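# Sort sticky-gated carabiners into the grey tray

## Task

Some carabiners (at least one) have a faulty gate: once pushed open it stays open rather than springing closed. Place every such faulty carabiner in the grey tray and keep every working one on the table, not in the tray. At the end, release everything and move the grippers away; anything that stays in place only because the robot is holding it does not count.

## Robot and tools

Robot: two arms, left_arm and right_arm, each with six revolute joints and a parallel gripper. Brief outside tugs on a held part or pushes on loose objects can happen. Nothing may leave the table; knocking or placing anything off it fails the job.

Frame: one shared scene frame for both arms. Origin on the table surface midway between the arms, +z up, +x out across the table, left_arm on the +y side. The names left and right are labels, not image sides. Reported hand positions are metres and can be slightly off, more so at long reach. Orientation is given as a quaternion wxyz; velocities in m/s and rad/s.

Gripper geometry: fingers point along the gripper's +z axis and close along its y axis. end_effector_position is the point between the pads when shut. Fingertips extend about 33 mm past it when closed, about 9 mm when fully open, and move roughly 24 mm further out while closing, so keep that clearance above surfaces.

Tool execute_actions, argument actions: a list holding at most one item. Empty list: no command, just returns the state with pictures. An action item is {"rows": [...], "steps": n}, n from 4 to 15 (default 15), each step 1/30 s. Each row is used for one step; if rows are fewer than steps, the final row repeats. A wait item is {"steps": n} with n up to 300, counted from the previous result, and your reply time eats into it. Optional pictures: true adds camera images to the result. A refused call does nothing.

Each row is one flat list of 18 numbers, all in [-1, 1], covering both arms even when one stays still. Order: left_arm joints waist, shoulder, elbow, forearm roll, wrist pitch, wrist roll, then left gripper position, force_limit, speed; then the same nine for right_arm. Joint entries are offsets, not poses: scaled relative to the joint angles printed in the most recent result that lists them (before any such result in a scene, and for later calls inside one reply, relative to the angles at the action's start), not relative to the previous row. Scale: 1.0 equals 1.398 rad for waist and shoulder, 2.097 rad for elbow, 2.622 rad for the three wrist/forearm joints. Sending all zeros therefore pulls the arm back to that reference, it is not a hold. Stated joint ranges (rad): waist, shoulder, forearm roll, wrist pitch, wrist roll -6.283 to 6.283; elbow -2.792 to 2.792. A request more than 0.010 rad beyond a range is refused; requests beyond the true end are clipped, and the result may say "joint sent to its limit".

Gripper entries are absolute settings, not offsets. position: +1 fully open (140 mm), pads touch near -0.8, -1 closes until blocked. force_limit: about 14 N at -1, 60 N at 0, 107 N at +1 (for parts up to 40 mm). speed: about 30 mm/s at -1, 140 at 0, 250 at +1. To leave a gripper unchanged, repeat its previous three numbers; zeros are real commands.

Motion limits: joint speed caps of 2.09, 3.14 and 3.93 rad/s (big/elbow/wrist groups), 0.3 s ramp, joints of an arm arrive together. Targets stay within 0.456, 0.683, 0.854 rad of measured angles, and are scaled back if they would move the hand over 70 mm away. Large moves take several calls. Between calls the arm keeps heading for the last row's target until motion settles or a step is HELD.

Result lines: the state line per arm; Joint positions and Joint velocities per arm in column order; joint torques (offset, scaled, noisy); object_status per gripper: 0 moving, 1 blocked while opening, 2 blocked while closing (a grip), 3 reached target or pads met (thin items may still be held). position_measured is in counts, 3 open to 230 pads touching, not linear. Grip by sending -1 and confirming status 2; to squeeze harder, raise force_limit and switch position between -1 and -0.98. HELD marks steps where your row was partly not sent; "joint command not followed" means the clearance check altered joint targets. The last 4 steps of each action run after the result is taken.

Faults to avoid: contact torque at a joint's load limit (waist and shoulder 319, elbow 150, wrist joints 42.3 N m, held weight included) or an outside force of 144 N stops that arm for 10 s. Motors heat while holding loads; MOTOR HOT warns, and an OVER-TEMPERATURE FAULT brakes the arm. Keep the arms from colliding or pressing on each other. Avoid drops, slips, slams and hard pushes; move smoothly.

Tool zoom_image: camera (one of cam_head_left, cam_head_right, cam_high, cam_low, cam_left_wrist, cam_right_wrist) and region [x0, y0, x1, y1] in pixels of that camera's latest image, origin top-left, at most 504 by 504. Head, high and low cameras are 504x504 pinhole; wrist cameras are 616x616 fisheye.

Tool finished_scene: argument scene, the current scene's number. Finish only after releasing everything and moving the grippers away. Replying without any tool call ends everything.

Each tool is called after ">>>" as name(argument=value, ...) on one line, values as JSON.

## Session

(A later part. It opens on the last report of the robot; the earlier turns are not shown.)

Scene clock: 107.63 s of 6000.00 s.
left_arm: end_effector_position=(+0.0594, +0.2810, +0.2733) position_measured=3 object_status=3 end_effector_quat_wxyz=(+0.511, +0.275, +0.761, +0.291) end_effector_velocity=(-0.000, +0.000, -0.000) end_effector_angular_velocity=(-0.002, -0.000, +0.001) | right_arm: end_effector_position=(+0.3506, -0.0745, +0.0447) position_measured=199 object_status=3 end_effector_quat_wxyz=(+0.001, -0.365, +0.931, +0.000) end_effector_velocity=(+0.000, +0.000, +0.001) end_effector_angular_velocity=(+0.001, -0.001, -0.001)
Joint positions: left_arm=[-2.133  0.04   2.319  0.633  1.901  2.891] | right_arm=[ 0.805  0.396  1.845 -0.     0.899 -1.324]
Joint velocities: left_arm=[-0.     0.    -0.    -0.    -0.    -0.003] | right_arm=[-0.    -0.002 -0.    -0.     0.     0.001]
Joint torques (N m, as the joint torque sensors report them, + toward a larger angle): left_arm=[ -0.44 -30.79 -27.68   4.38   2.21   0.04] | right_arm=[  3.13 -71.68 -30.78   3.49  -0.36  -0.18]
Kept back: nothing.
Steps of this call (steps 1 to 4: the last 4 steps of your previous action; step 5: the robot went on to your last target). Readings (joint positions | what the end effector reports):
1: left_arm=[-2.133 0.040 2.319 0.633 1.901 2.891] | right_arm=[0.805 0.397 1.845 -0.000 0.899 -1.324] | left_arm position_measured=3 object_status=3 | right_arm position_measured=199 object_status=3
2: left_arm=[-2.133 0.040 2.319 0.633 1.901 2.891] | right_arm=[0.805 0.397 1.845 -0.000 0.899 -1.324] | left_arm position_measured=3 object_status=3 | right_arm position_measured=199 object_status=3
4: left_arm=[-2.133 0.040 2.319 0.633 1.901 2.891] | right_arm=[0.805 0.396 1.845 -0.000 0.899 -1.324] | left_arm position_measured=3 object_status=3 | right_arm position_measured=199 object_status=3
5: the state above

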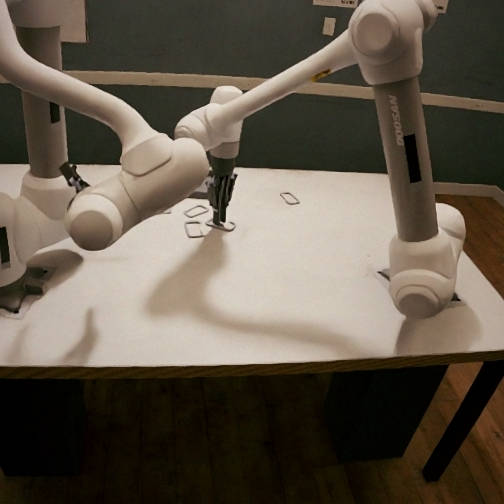

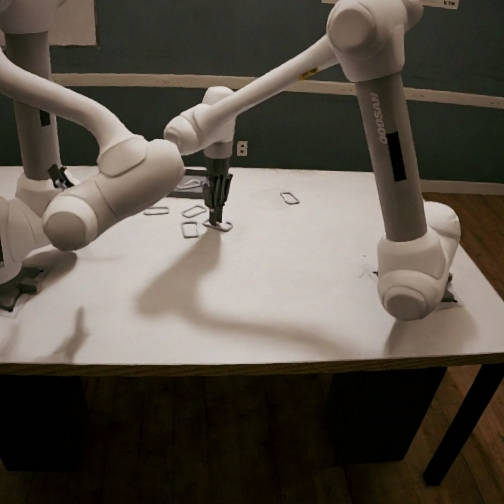

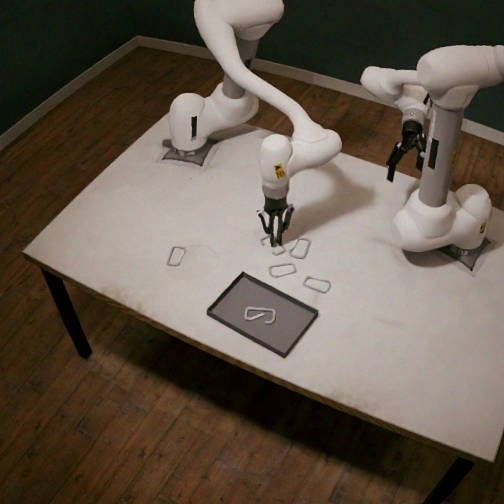

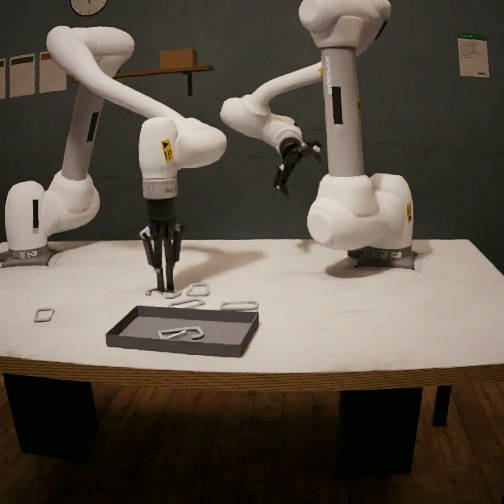

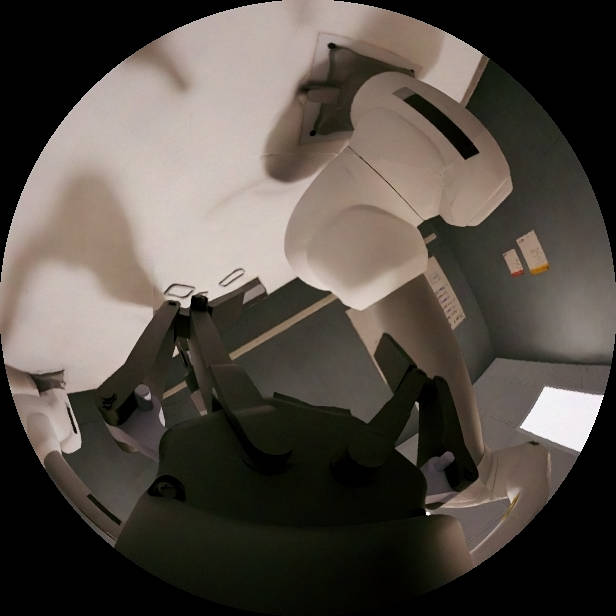

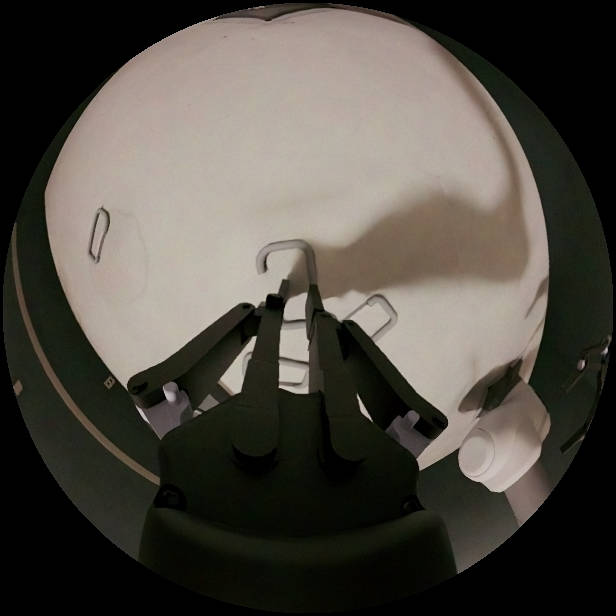

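>>> execute_actions(actions=[{"rows":[[0,0,0,0,0,0,1,0,0,0,-0.026,-0.006,0,0.02,0,-0.55,-0.4,0],[0,0,0,0,0,0,1,0,0,0,-0.026,-0.006,0,0.02,0,-0.55,-0.4,0],[0,0,0,0,0,0,1,0,0,0,-0.026,-0.006,0,0.02,0,-0.55,-0.4,0],[0,0,0,0,0,0,1,0,0,0,-0.026,-0.006,0,0.02,0,-0.55,-0.4,0],[0,0,0,0,0,0,1,0,0,0,-0.026,-0.006,0,0.02,0,-0.55,-0.4,0],[0,0,0,0,0,0,1,0,0,0,-0.026,-0.006,0,0.02,0,-0.55,-0.4,0],[0,0,0,0,0,0,1,0,0,-0.0043,-0.0617,0.028,0,0.011,0.511,-0.55,-0.4,0]],"steps":15}])

>>> execute_actions(actions=[{"steps":22}], pictures=true)

>>> zoom_image(camera="cam_right_wrist", region=[160,200,460,500])

Scene clock: 109.03 s of 6000.00 s.
left_arm: end_effector_position=(+0.0594, +0.2810, +0.2733) position_measured=3 object_status=3 end_effector_quat_wxyz=(+0.511, +0.275, +0.761, +0.291) end_effector_velocity=(+0.000, +0.000, -0.000) end_effector_angular_velocity=(-0.000, -0.001, +0.002) | right_arm: end_effector_position=(+0.3455, -0.0831, +0.0753) position_measured=199 object_status=3 end_effector_quat_wxyz=(+0.001, -0.311, +0.950, +0.001) end_effector_velocity=(-0.029, -0.063, +0.018) end_effector_angular_velocity=(+0.032, -0.016, -1.678)
Joint positions: left_arm=[-2.133  0.04   2.319  0.633  1.901  2.891] | right_arm=[ 0.804  0.352  1.843 -0.     0.944 -1.212]
Joint velocities: left_arm=[ 0.002  0.001  0.    -0.    -0.    -0.001] | right_arm=[-0.015 -0.127  0.148 -0.    -0.057  1.663]
Joint torques (N m, as the joint torque sensors report them, + toward a larger angle): left_arm=[ -0.08 -30.44 -27.94   4.33   2.22   0.08] | right_arm=[  4.19 -74.84 -30.99   3.62  -0.34   0.11]
Steps of this call (steps 1 to 15: the robot went on to your last target; steps 16 to 31: nothing new was sent; steps 32 to 42: the first 11 steps of this action). Readings (joint positions | what the end effector reports):
32: left_arm=[-2.133 0.040 2.319 0.633 1.901 2.891] | right_arm=[0.805 0.396 1.845 -0.000 0.899 -1.324] | left_arm position_measured=3 object_status=3 | right_arm position_measured=199 object_status=3
33: left_arm=[-2.133 0.040 2.319 0.633 1.901 2.891] | right_arm=[0.805 0.393 1.844 -0.000 0.904 -1.324] | left_arm position_measured=3 object_status=3 | right_arm position_measured=199 object_status=3
35: left_arm=[-2.133 0.040 2.319 0.633 1.901 2.891] | right_arm=[0.805 0.374 1.837 -0.000 0.931 -1.324] | left_arm position_measured=3 object_status=3 | right_arm position_measured=199 object_status=3
39: left_arm=[-2.133 0.040 2.319 0.633 1.901 2.891] | right_arm=[0.805 0.361 1.834 -0.000 0.948 -1.317] | left_arm position_measured=3 object_status=3 | right_arm position_measured=199 object_status=3
42: the state above

Scene clock: 109.77 s of 6000.00 s.
left_arm: end_effector_position=(+0.0594, +0.2810, +0.2733) position_measured=3 object_status=3 end_effector_quat_wxyz=(+0.511, +0.275, +0.761, +0.291) end_effector_velocity=(+0.000, -0.000, -0.000) end_effector_angular_velocity=(+0.003, -0.001, -0.001) | right_arm: end_effector_position=(+0.3314, -0.1110, +0.0754) position_measured=199 object_status=3 end_effector_quat_wxyz=(+0.000, +0.295, +0.956, +0.000) end_effector_velocity=(+0.000, -0.000, +0.000) end_effector_angular_velocity=(+0.000, -0.001, -0.001)
Joint positions: left_arm=[-2.133  0.04   2.319  0.633  1.901  2.891] | right_arm=[ 0.799  0.31   1.903 -0.     0.928  0.015]
Joint velocities: left_arm=[ 0.     0.002  0.     0.001 -0.     0.002] | right_arm=[-0.    -0.     0.    -0.001 -0.     0.002]
Joint torques (N m, as the joint torque sensors report them, + toward a larger angle): left_arm=[ -0.36 -31.47 -27.58   4.3    2.29   0.03] | right_arm=[  1.88 -66.75 -32.05   3.57   0.04  -0.35]
Kept back: nothing.
Steps of this call (steps 1 to 4: the last 4 steps of your previous action; steps 5 to 22: the robot went on to your last target). Readings (joint positions | what the end effector reports):
1: left_arm=[-2.133 0.040 2.319 0.633 1.901 2.891] | right_arm=[0.803 0.347 1.849 -0.000 0.942 -1.148] | left_arm position_measured=3 object_status=3 | right_arm position_measured=199 object_status=3
2: left_arm=[-2.133 0.040 2.319 0.633 1.901 2.891] | right_arm=[0.803 0.342 1.856 -0.000 0.940 -1.069] | left_arm position_measured=3 object_status=3 | right_arm position_measured=199 object_status=3
4: left_arm=[-2.133 0.040 2.319 0.633 1.901 2.891] | right_arm=[0.801 0.331 1.871 -0.000 0.935 -0.868] | left_arm position_measured=3 object_status=3 | right_arm position_measured=199 object_status=3
8: left_arm=[-2.133 0.040 2.319 0.633 1.901 2.891] | right_arm=[0.799 0.317 1.893 -0.000 0.930 -0.416] | left_arm position_measured=3 object_status=3 | right_arm position_measured=199 object_status=3
22: the state above

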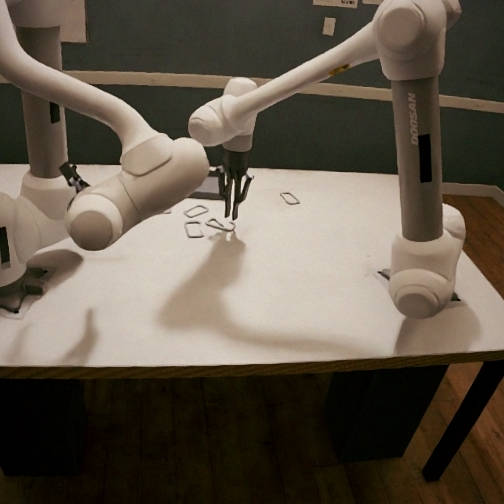

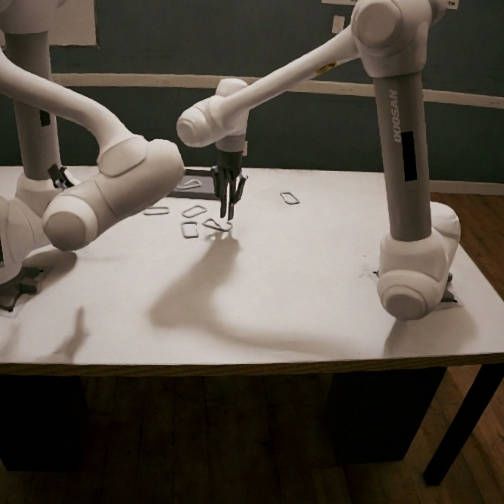

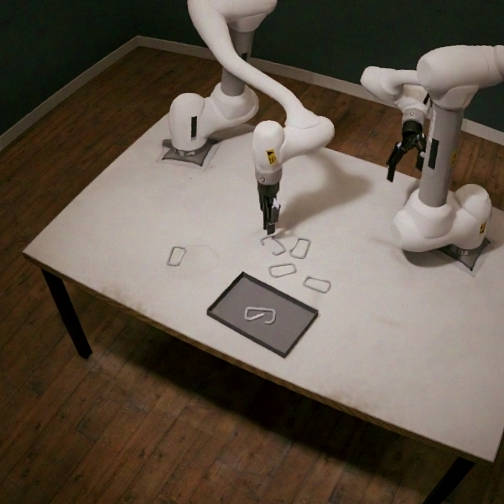

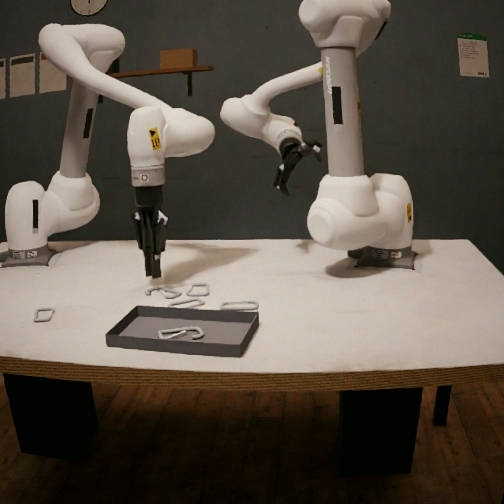

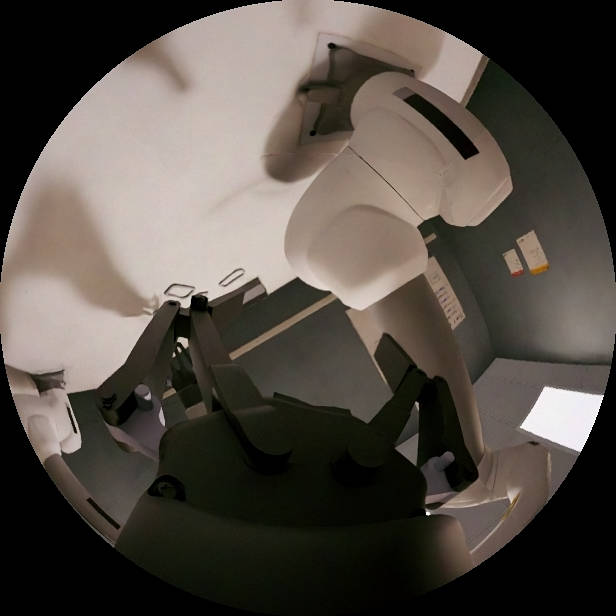

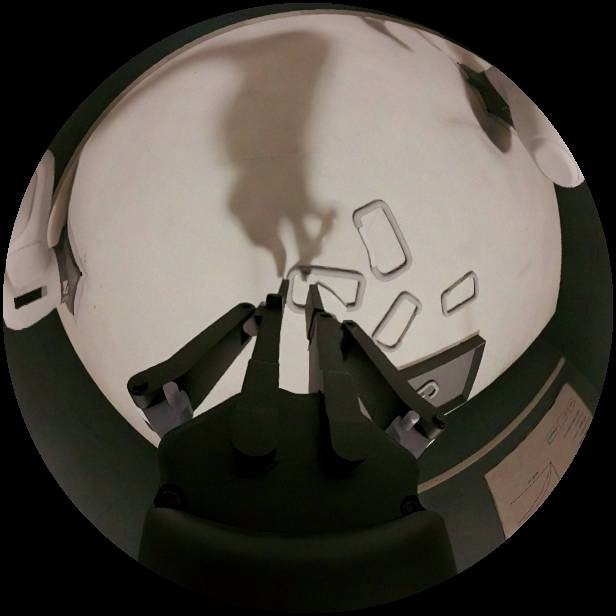

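Region (160, 200, 460, 500) of cam_right_wrist's 616x616 image, scaled by 1.680, with more detail than that image has.

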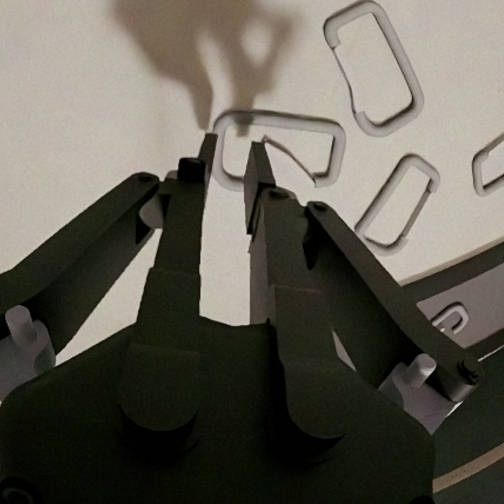

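>>> execute_actions(actions=[{"rows":[[0,0,0,0,0,0,1,0,0,-0.0045,0.0143,0.0067,0,-0.013,-0.0024,-0.55,-0.4,0]],"steps":15}])

>>> execute_actions(actions=[{"steps":5}], pictures=true)

>>> zoom_image(camera="cam_right_wrist", region=[200,200,400,400])

Scene clock: 110.43 s of 6000.00 s.
left_arm: end_effector_position=(+0.0594, +0.2810, +0.2733) position_measured=3 object_status=3 end_effector_quat_wxyz=(+0.511, +0.275, +0.761, +0.291) end_effector_velocity=(-0.001, +0.000, +0.000) end_effector_angular_velocity=(-0.000, +0.001, -0.002) | right_arm: end_effector_position=(+0.3349, -0.1129, +0.0567) position_measured=199 object_status=3 end_effector_quat_wxyz=(+0.000, +0.295, +0.956, +0.000) end_effector_velocity=(-0.000, -0.000, -0.003) end_effector_angular_velocity=(-0.000, +0.000, +0.001)
Joint positions: left_arm=[-2.133  0.04   2.319  0.633  1.901  2.891] | right_arm=[ 0.792  0.33   1.917 -0.     0.894  0.009]
Joint velocities: left_arm=[-0.002 -0.001 -0.    -0.001  0.     0.   ] | right_arm=[-0.     0.003  0.002  0.    -0.004 -0.001]
Joint torques (N m, as the joint torque sensors report them, + toward a larger angle): left_arm=[  0.37 -31.81 -28.08   4.36   2.22   0.04] | right_arm=[  4.   -69.93 -31.61   3.56  -0.15  -0.19]
Steps of this call (steps 1 to 9: the robot went on to your last target; steps 10 to 20: the first 11 steps of this action). Readings (joint positions | what the end effector reports):
10: left_arm=[-2.133 0.040 2.319 0.633 1.901 2.891] | right_arm=[0.799 0.310 1.903 -0.000 0.928 0.015] | left_arm position_measured=3 object_status=3 | right_arm position_measured=199 object_status=3
11: left_arm=[-2.133 0.040 2.319 0.633 1.901 2.891] | right_arm=[0.798 0.312 1.905 -0.000 0.922 0.015] | left_arm position_measured=3 object_status=3 | right_arm position_measured=199 object_status=3
13: left_arm=[-2.133 0.040 2.319 0.633 1.901 2.891] | right_arm=[0.794 0.323 1.913 -0.000 0.904 0.011] | left_arm position_measured=3 object_status=3 | right_arm position_measured=199 object_status=3
17: left_arm=[-2.133 0.040 2.319 0.633 1.901 2.891] | right_arm=[0.793 0.329 1.917 -0.000 0.895 0.009] | left_arm position_measured=3 object_status=3 | right_arm position_measured=199 object_status=3
20: the state above

Scene clock: 110.60 s of 6000.00 s.
left_arm: end_effector_position=(+0.0594, +0.2810, +0.2733) position_measured=3 object_status=3 end_effector_quat_wxyz=(+0.511, +0.275, +0.761, +0.291) end_effector_velocity=(+0.000, -0.000, -0.000) end_effector_angular_velocity=(+0.001, -0.001, +0.001) | right_arm: end_effector_position=(+0.3350, -0.1129, +0.0565) position_measured=199 object_status=3 end_effector_quat_wxyz=(+0.000, +0.295, +0.956, +0.000) end_effector_velocity=(+0.000, +0.000, -0.000) end_effector_angular_velocity=(-0.000, +0.000, +0.000)
Joint positions: left_arm=[-2.133  0.04   2.319  0.633  1.901  2.891] | right_arm=[ 0.792  0.33   1.917 -0.     0.894  0.009]
Joint velocities: left_arm=[0.001 0.001 0.    0.    0.    0.001] | right_arm=[ 0.     0.001  0.    -0.    -0.     0.   ]
Joint torques (N m, as the joint torque sensors report them, + toward a larger angle): left_arm=[ -0.67 -30.98 -27.46   4.39   2.29  -0.03] | right_arm=[  3.39 -69.17 -31.15   3.44   0.04  -0.29]
Kept back: nothing.
Steps of this call (steps 1 to 4: the last 4 steps of your previous action; step 5: the robot went on to your last target). Readings (joint positions | what the end effector reports):
1: left_arm=[-2.133 0.040 2.319 0.633 1.901 2.891] | right_arm=[0.792 0.330 1.917 -0.000 0.894 0.009] | left_arm position_measured=3 object_status=3 | right_arm position_measured=199 object_status=3
2: left_arm=[-2.133 0.040 2.319 0.633 1.901 2.891] | right_arm=[0.792 0.330 1.917 -0.000 0.894 0.009] | left_arm position_measured=3 object_status=3 | right_arm position_measured=199 object_status=3
4: left_arm=[-2.133 0.040 2.319 0.633 1.901 2.891] | right_arm=[0.792 0.330 1.917 -0.000 0.894 0.009] | left_arm position_measured=3 object_status=3 | right_arm position_measured=199 object_status=3
5: the state above

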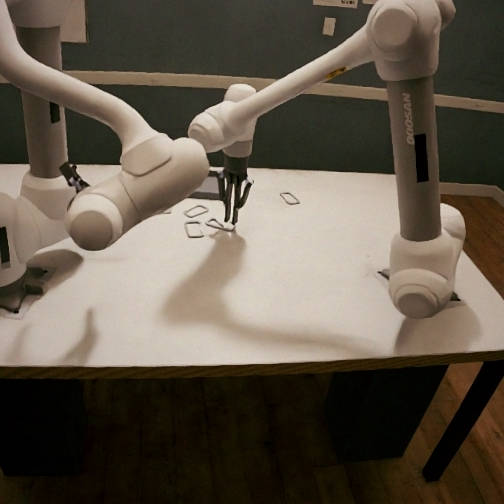

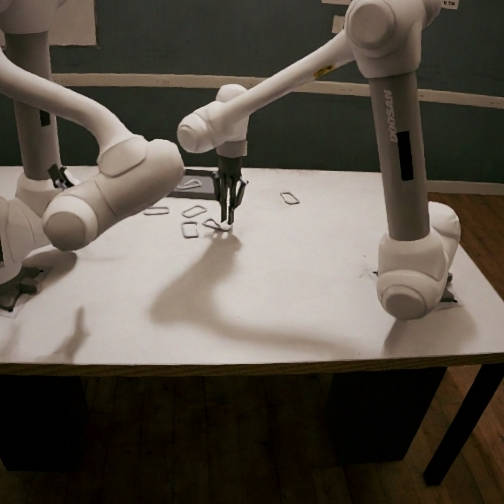

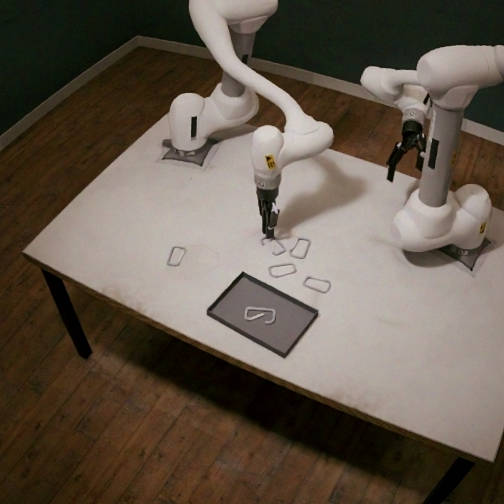

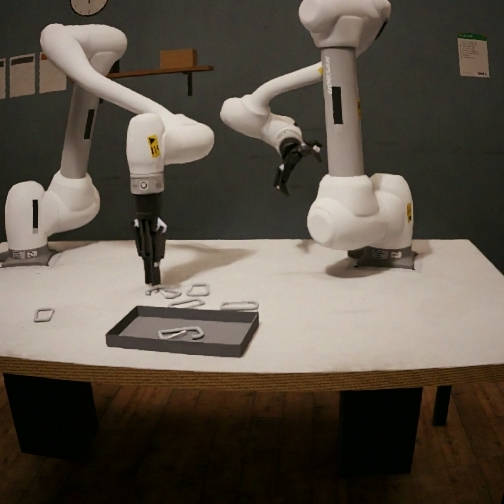

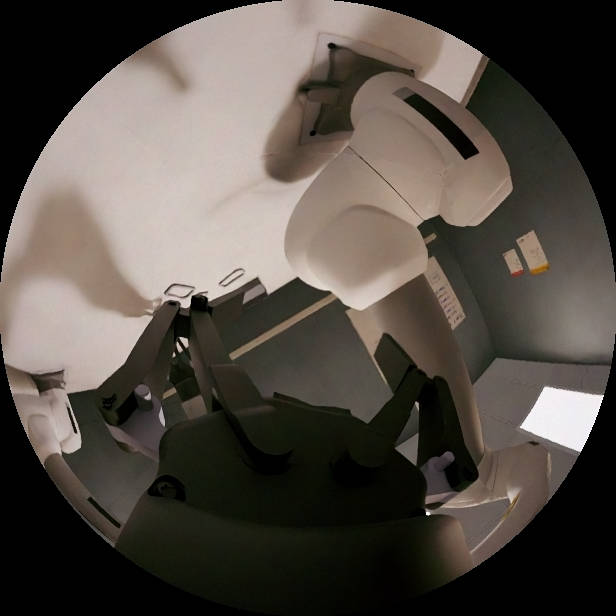

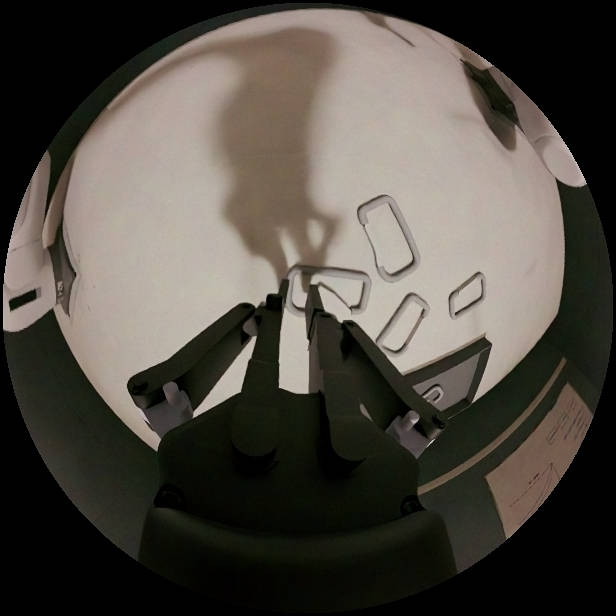

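Region (200, 200, 400, 400) of cam_right_wrist's 616x616 image, scaled by 2.520, with more detail than that image has.

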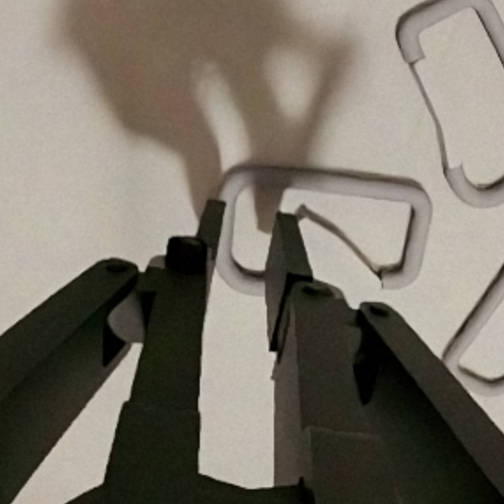

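>>> execute_actions(actions=[{"rows":[[0,0,0,0,0,0,1,0,0,0,-0.0065,0.0062,0,-0.0015,0,-0.55,-0.4,0],[0,0,0,0,0,0,1,0,0,0,-0.0065,0.0062,0,-0.0015,0,-0.55,-0.4,0],[0,0,0,0,0,0,1,0,0,0,-0.0065,0.0062,0,-0.0015,0,-0.55,-0.4,0],[0,0,0,0,0,0,1,0,0,0,-0.0065,0.0062,0,-0.0015,0,-0.55,-0.4,0],[0,0,0,0,0,0,1,0,0,0,-0.0065,0.0062,0,-0.0015,0,-0.55,-0.4,0],[0,0,0,0,0,0,1,0,0,0,0.0018,0.0081,0,-0.0074,0,-0.55,-0.4,0]],"steps":15}])

>>> execute_actions(actions=[{"steps":5}], pictures=true)

>>> zoom_image(camera="cam_right_wrist", region=[200,200,400,400])

Scene clock: 111.20 s of 6000.00 s.
left_arm: end_effector_position=(+0.0594, +0.2810, +0.2733) position_measured=3 object_status=3 end_effector_quat_wxyz=(+0.511, +0.275, +0.761, +0.291) end_effector_velocity=(-0.000, +0.000, +0.000) end_effector_angular_velocity=(+0.001, +0.002, -0.001) | right_arm: end_effector_position=(+0.3319, -0.1175, +0.0486) position_measured=199 object_status=3 end_effector_quat_wxyz=(+0.000, +0.295, +0.956, +0.000) end_effector_velocity=(+0.001, +0.002, -0.013) end_effector_angular_velocity=(+0.002, -0.001, +0.000)
Joint positions: left_arm=[-2.133  0.04   2.319  0.633  1.901  2.891] | right_arm=[ 0.792  0.331  1.934 -0.     0.876  0.009]
Joint velocities: left_arm=[-0.001 -0.001  0.    -0.001 -0.     0.002] | right_arm=[-0.     0.016  0.006  0.    -0.025 -0.001]
Joint torques (N m, as the joint torque sensors report them, + toward a larger angle): left_arm=[ -0.2  -31.69 -27.47   4.38   2.22   0.08] | right_arm=[  3.01 -69.44 -30.69   3.64   0.03  -0.3 ]
Steps of this call (steps 1 to 7: the robot went on to your last target; steps 8 to 18: the first 11 steps of this action). Readings (joint positions | what the end effector reports):
8: left_arm=[-2.133 0.040 2.319 0.633 1.901 2.891] | right_arm=[0.792 0.330 1.918 -0.000 0.894 0.009] | left_arm position_measured=3 object_status=3 | right_arm position_measured=199 object_status=3
9: left_arm=[-2.133 0.040 2.319 0.633 1.901 2.891] | right_arm=[0.792 0.329 1.920 -0.000 0.893 0.009] | left_arm position_measured=3 object_status=3 | right_arm position_measured=199 object_status=3
11: left_arm=[-2.133 0.040 2.319 0.633 1.901 2.891] | right_arm=[0.792 0.324 1.927 -0.000 0.891 0.009] | left_arm position_measured=3 object_status=3 | right_arm position_measured=199 object_status=3
15: left_arm=[-2.133 0.040 2.319 0.633 1.901 2.891] | right_arm=[0.792 0.327 1.932 -0.000 0.882 0.009] | left_arm position_measured=3 object_status=3 | right_arm position_measured=199 object_status=3
18: the state above

Scene clock: 111.37 s of 6000.00 s.
left_arm: end_effector_position=(+0.0594, +0.2810, +0.2733) position_measured=3 object_status=3 end_effector_quat_wxyz=(+0.511, +0.275, +0.761, +0.291) end_effector_velocity=(-0.000, -0.000, -0.000) end_effector_angular_velocity=(+0.000, -0.000, -0.001) | right_arm: end_effector_position=(+0.3319, -0.1175, +0.0477) position_measured=199 object_status=3 end_effector_quat_wxyz=(+0.000, +0.295, +0.956, +0.000) end_effector_velocity=(+0.000, +0.000, -0.001) end_effector_angular_velocity=(+0.000, +0.000, -0.001)
Joint positions: left_arm=[-2.133  0.04   2.319  0.633  1.901  2.891] | right_arm=[ 0.792  0.332  1.934 -0.     0.874  0.009]
Joint velocities: left_arm=[-0.001  0.     0.     0.    -0.     0.   ] | right_arm=[ 0.     0.002 -0.     0.    -0.002  0.001]
Joint torques (N m, as the joint torque sensors report them, + toward a larger angle): left_arm=[ -0.73 -31.09 -27.94   4.41   2.25  -0.02] | right_arm=[  2.81 -68.17 -29.37   3.34  -0.14  -0.16]
Kept back: nothing.
Steps of this call (steps 1 to 4: the last 4 steps of your previous action; step 5: the robot went on to your last target). Readings (joint positions | what the end effector reports):
1: left_arm=[-2.133 0.040 2.319 0.633 1.901 2.891] | right_arm=[0.792 0.332 1.934 -0.000 0.875 0.009] | left_arm position_measured=3 object_status=3 | right_arm position_measured=199 object_status=3
2: left_arm=[-2.133 0.040 2.319 0.633 1.901 2.891] | right_arm=[0.792 0.332 1.934 -0.000 0.875 0.009] | left_arm position_measured=3 object_status=3 | right_arm position_measured=199 object_status=3
4: left_arm=[-2.133 0.040 2.319 0.633 1.901 2.891] | right_arm=[0.792 0.332 1.934 -0.000 0.874 0.009] | left_arm position_measured=3 object_status=3 | right_arm position_measured=199 object_status=3
5: the state above

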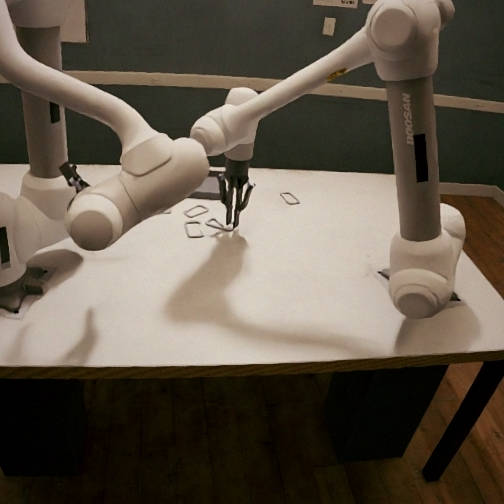

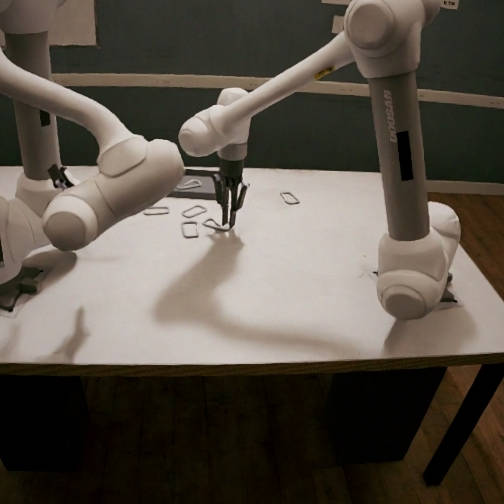

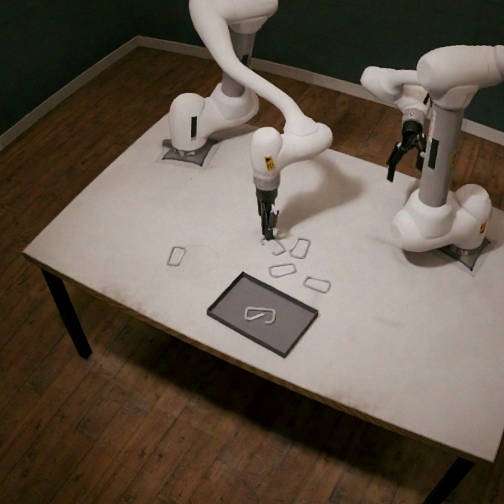

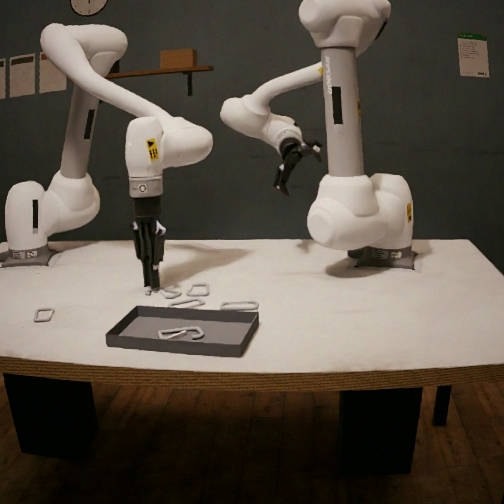

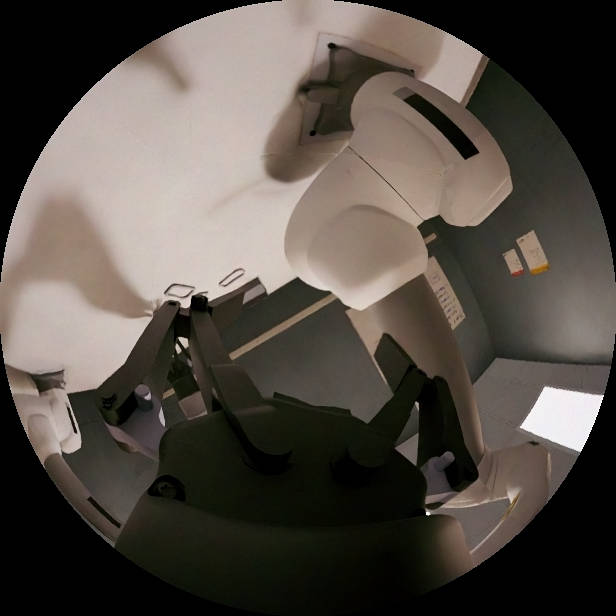

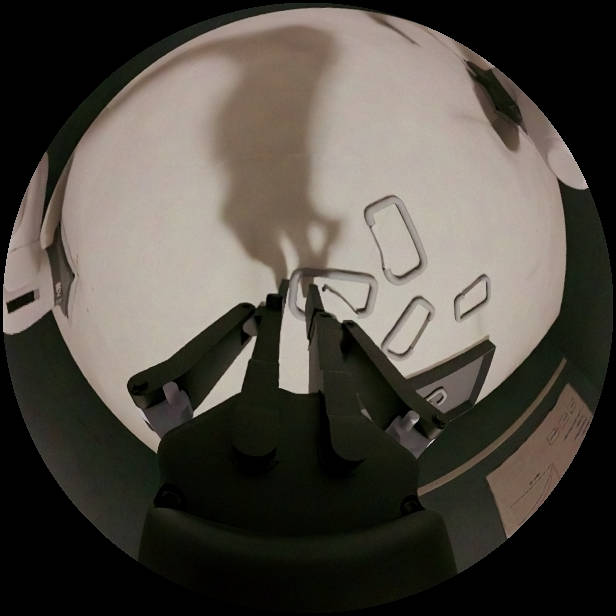

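Region (200, 200, 400, 400) of cam_right_wrist's 616x616 image, scaled by 2.520, with more detail than that image has.

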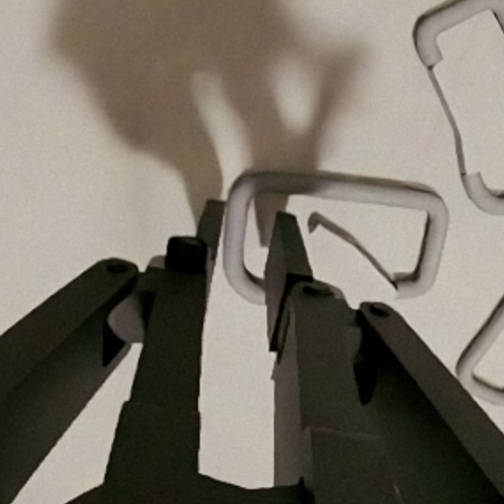

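>>> execute_actions(actions=[{"rows":[[0,0,0,0,0,0,1,0,0,0,0.0015,0.0004,0,-0.0011,0,-0.55,-0.4,-0.6],[0,0,0,0,0,0,1,0,0,0,0.0015,0.0004,0,-0.0011,0,-0.55,-0.4,-0.6],[0,0,0,0,0,0,1,0,0,0,0.0015,0.0004,0,-0.0011,0,-0.55,-0.4,-0.6],[0,0,0,0,0,0,1,0,0,0,0.0015,0.0004,0,-0.0011,0,-0.55,-0.4,-0.6],[0,0,0,0,0,0,1,0,0,0,0.0015,0.0004,0,-0.0011,0,-1,-0.2,-0.6]],"steps":15}])

>>> execute_actions(actions=[{"steps":8}], pictures=true)

>>> zoom_image(camera="cam_right_wrist", region=[200,200,400,400])

Scene clock: 111.90 s of 6000.00 s.
left_arm: end_effector_position=(+0.0594, +0.2810, +0.2733) position_measured=3 object_status=3 end_effector_quat_wxyz=(+0.511, +0.275, +0.761, +0.291) end_effector_velocity=(+0.000, -0.000, +0.000) end_effector_angular_velocity=(-0.001, -0.000, -0.002) | right_arm: end_effector_position=(+0.3320, -0.1174, +0.0460) position_measured=220 object_status=0 end_effector_quat_wxyz=(+0.000, +0.295, +0.956, +0.000) end_effector_velocity=(-0.000, -0.000, -0.002) end_effector_angular_velocity=(-0.002, +0.002, +0.000)
Joint positions: left_arm=[-2.133  0.04   2.319  0.633  1.901  2.891] | right_arm=[ 0.792  0.334  1.935 -0.     0.871  0.009]
Joint velocities: left_arm=[-0.    -0.001  0.     0.002  0.     0.001] | right_arm=[-0.     0.003  0.001  0.    -0.001 -0.   ]
Joint torques (N m, as the joint torque sensors report them, + toward a larger angle): left_arm=[ -0.49 -31.93 -27.32   4.26   2.21   0.14] | right_arm=[  2.65 -67.12 -30.63   3.59  -0.27  -0.16]
Steps of this call (steps 1 to 5: the robot went on to your last target; steps 6 to 16: the first 11 steps of this action). Readings (joint positions | what the end effector reports):
6: left_arm=[-2.133 0.040 2.319 0.633 1.901 2.891] | right_arm=[0.792 0.332 1.934 -0.000 0.874 0.009] | left_arm position_measured=3 object_status=3 | right_arm position_measured=199 object_status=3
7: left_arm=[-2.133 0.040 2.319 0.633 1.901 2.891] | right_arm=[0.792 0.333 1.935 -0.000 0.873 0.009] | left_arm position_measured=3 object_status=3 | right_arm position_measured=199 object_status=3
9: left_arm=[-2.133 0.040 2.319 0.633 1.901 2.891] | right_arm=[0.792 0.334 1.935 -0.000 0.872 0.009] | left_arm position_measured=3 object_status=3 | right_arm position_measured=199 object_status=3
13: left_arm=[-2.133 0.040 2.319 0.633 1.901 2.891] | right_arm=[0.792 0.334 1.935 -0.000 0.872 0.009] | left_arm position_measured=3 object_status=3 | right_arm position_measured=208 object_status=0
16: the state above

Scene clock: 112.17 s of 6000.00 s.
left_arm: end_effector_position=(+0.0594, +0.2810, +0.2733) position_measured=3 object_status=3 end_effector_quat_wxyz=(+0.511, +0.275, +0.761, +0.291) end_effector_velocity=(-0.000, -0.000, +0.000) end_effector_angular_velocity=(-0.000, +0.000, -0.002) | right_arm: end_effector_position=(+0.3320, -0.1174, +0.0460) position_measured=232 object_status=0 end_effector_quat_wxyz=(+0.000, +0.295, +0.956, +0.000) end_effector_velocity=(-0.000, -0.000, -0.000) end_effector_angular_velocity=(+0.000, +0.000, -0.001)
Joint positions: left_arm=[-2.133  0.04   2.319  0.633  1.901  2.891] | right_arm=[ 0.792  0.334  1.935 -0.     0.871  0.009]
Joint velocities: left_arm=[-0.001 -0.001  0.     0.    -0.     0.001] | right_arm=[-0.    -0.     0.     0.     0.     0.001]
Joint torques (N m, as the joint torque sensors report them, + toward a larger angle): left_arm=[ -0.2  -31.79 -27.7    4.26   2.21   0.05] | right_arm=[  3.52 -65.53 -30.59   3.24  -0.18  -0.2 ]
Kept back: nothing.
Steps of this call (steps 1 to 4: the last 4 steps of your previous action; steps 5 to 8: the robot went on to your last target). Readings (joint positions | what the end effector reports):
1: left_arm=[-2.133 0.040 2.319 0.633 1.901 2.891] | right_arm=[0.792 0.334 1.935 -0.000 0.871 0.009] | left_arm position_measured=3 object_status=3 | right_arm position_measured=224 object_status=0
2: left_arm=[-2.133 0.040 2.319 0.633 1.901 2.891] | right_arm=[0.792 0.334 1.935 -0.000 0.871 0.009] | left_arm position_measured=3 object_status=3 | right_arm position_measured=228 object_status=0
4: left_arm=[-2.133 0.040 2.319 0.633 1.901 2.891] | right_arm=[0.792 0.334 1.935 -0.000 0.871 0.009] | left_arm position_measured=3 object_status=3 | right_arm position_measured=232 object_status=0
8: the state above

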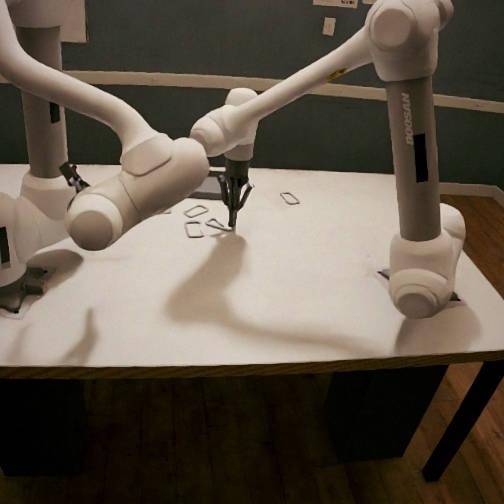

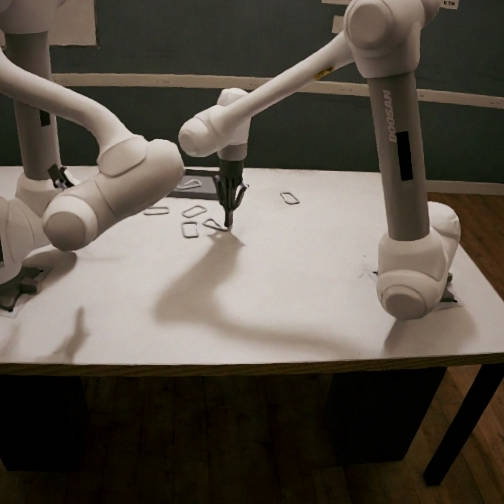

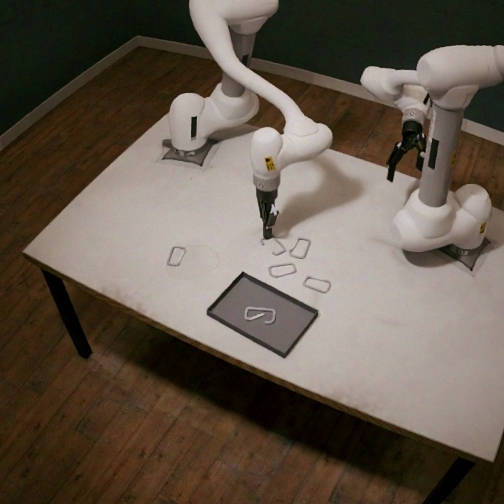

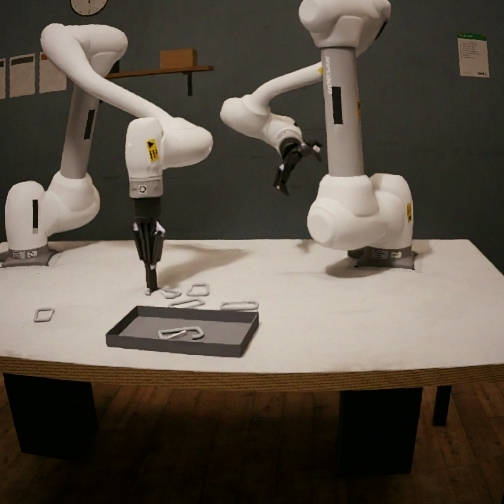

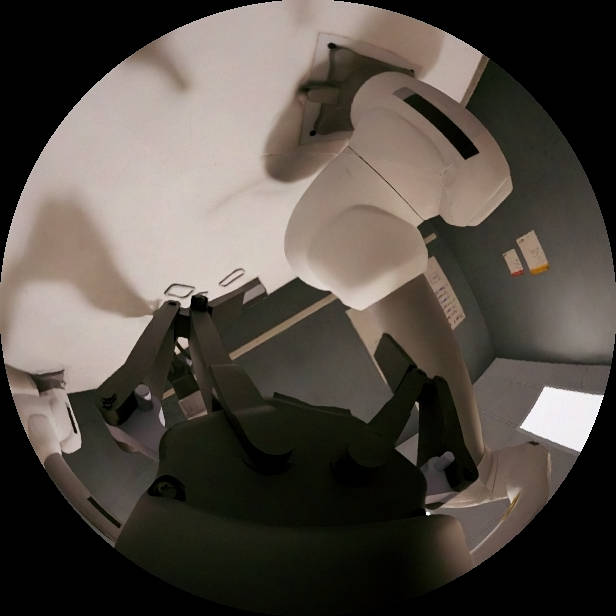

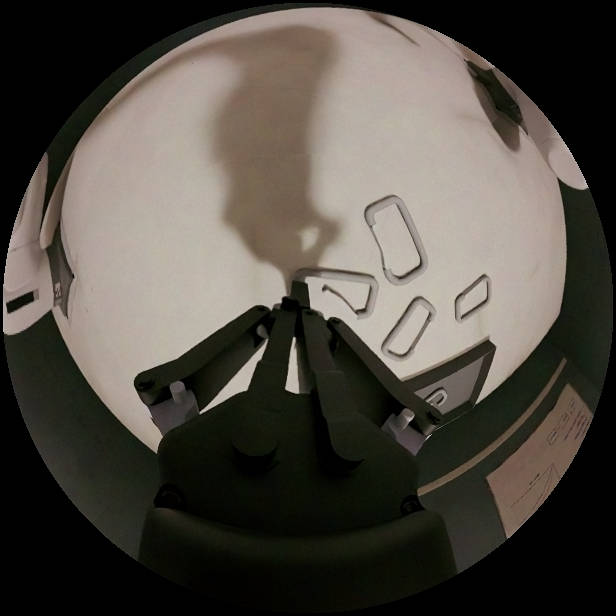

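Region (200, 200, 400, 400) of cam_right_wrist's 616x616 image, scaled by 2.520, with more detail than that image has.

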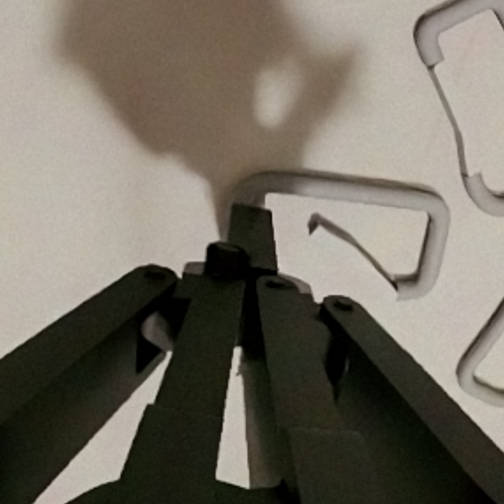

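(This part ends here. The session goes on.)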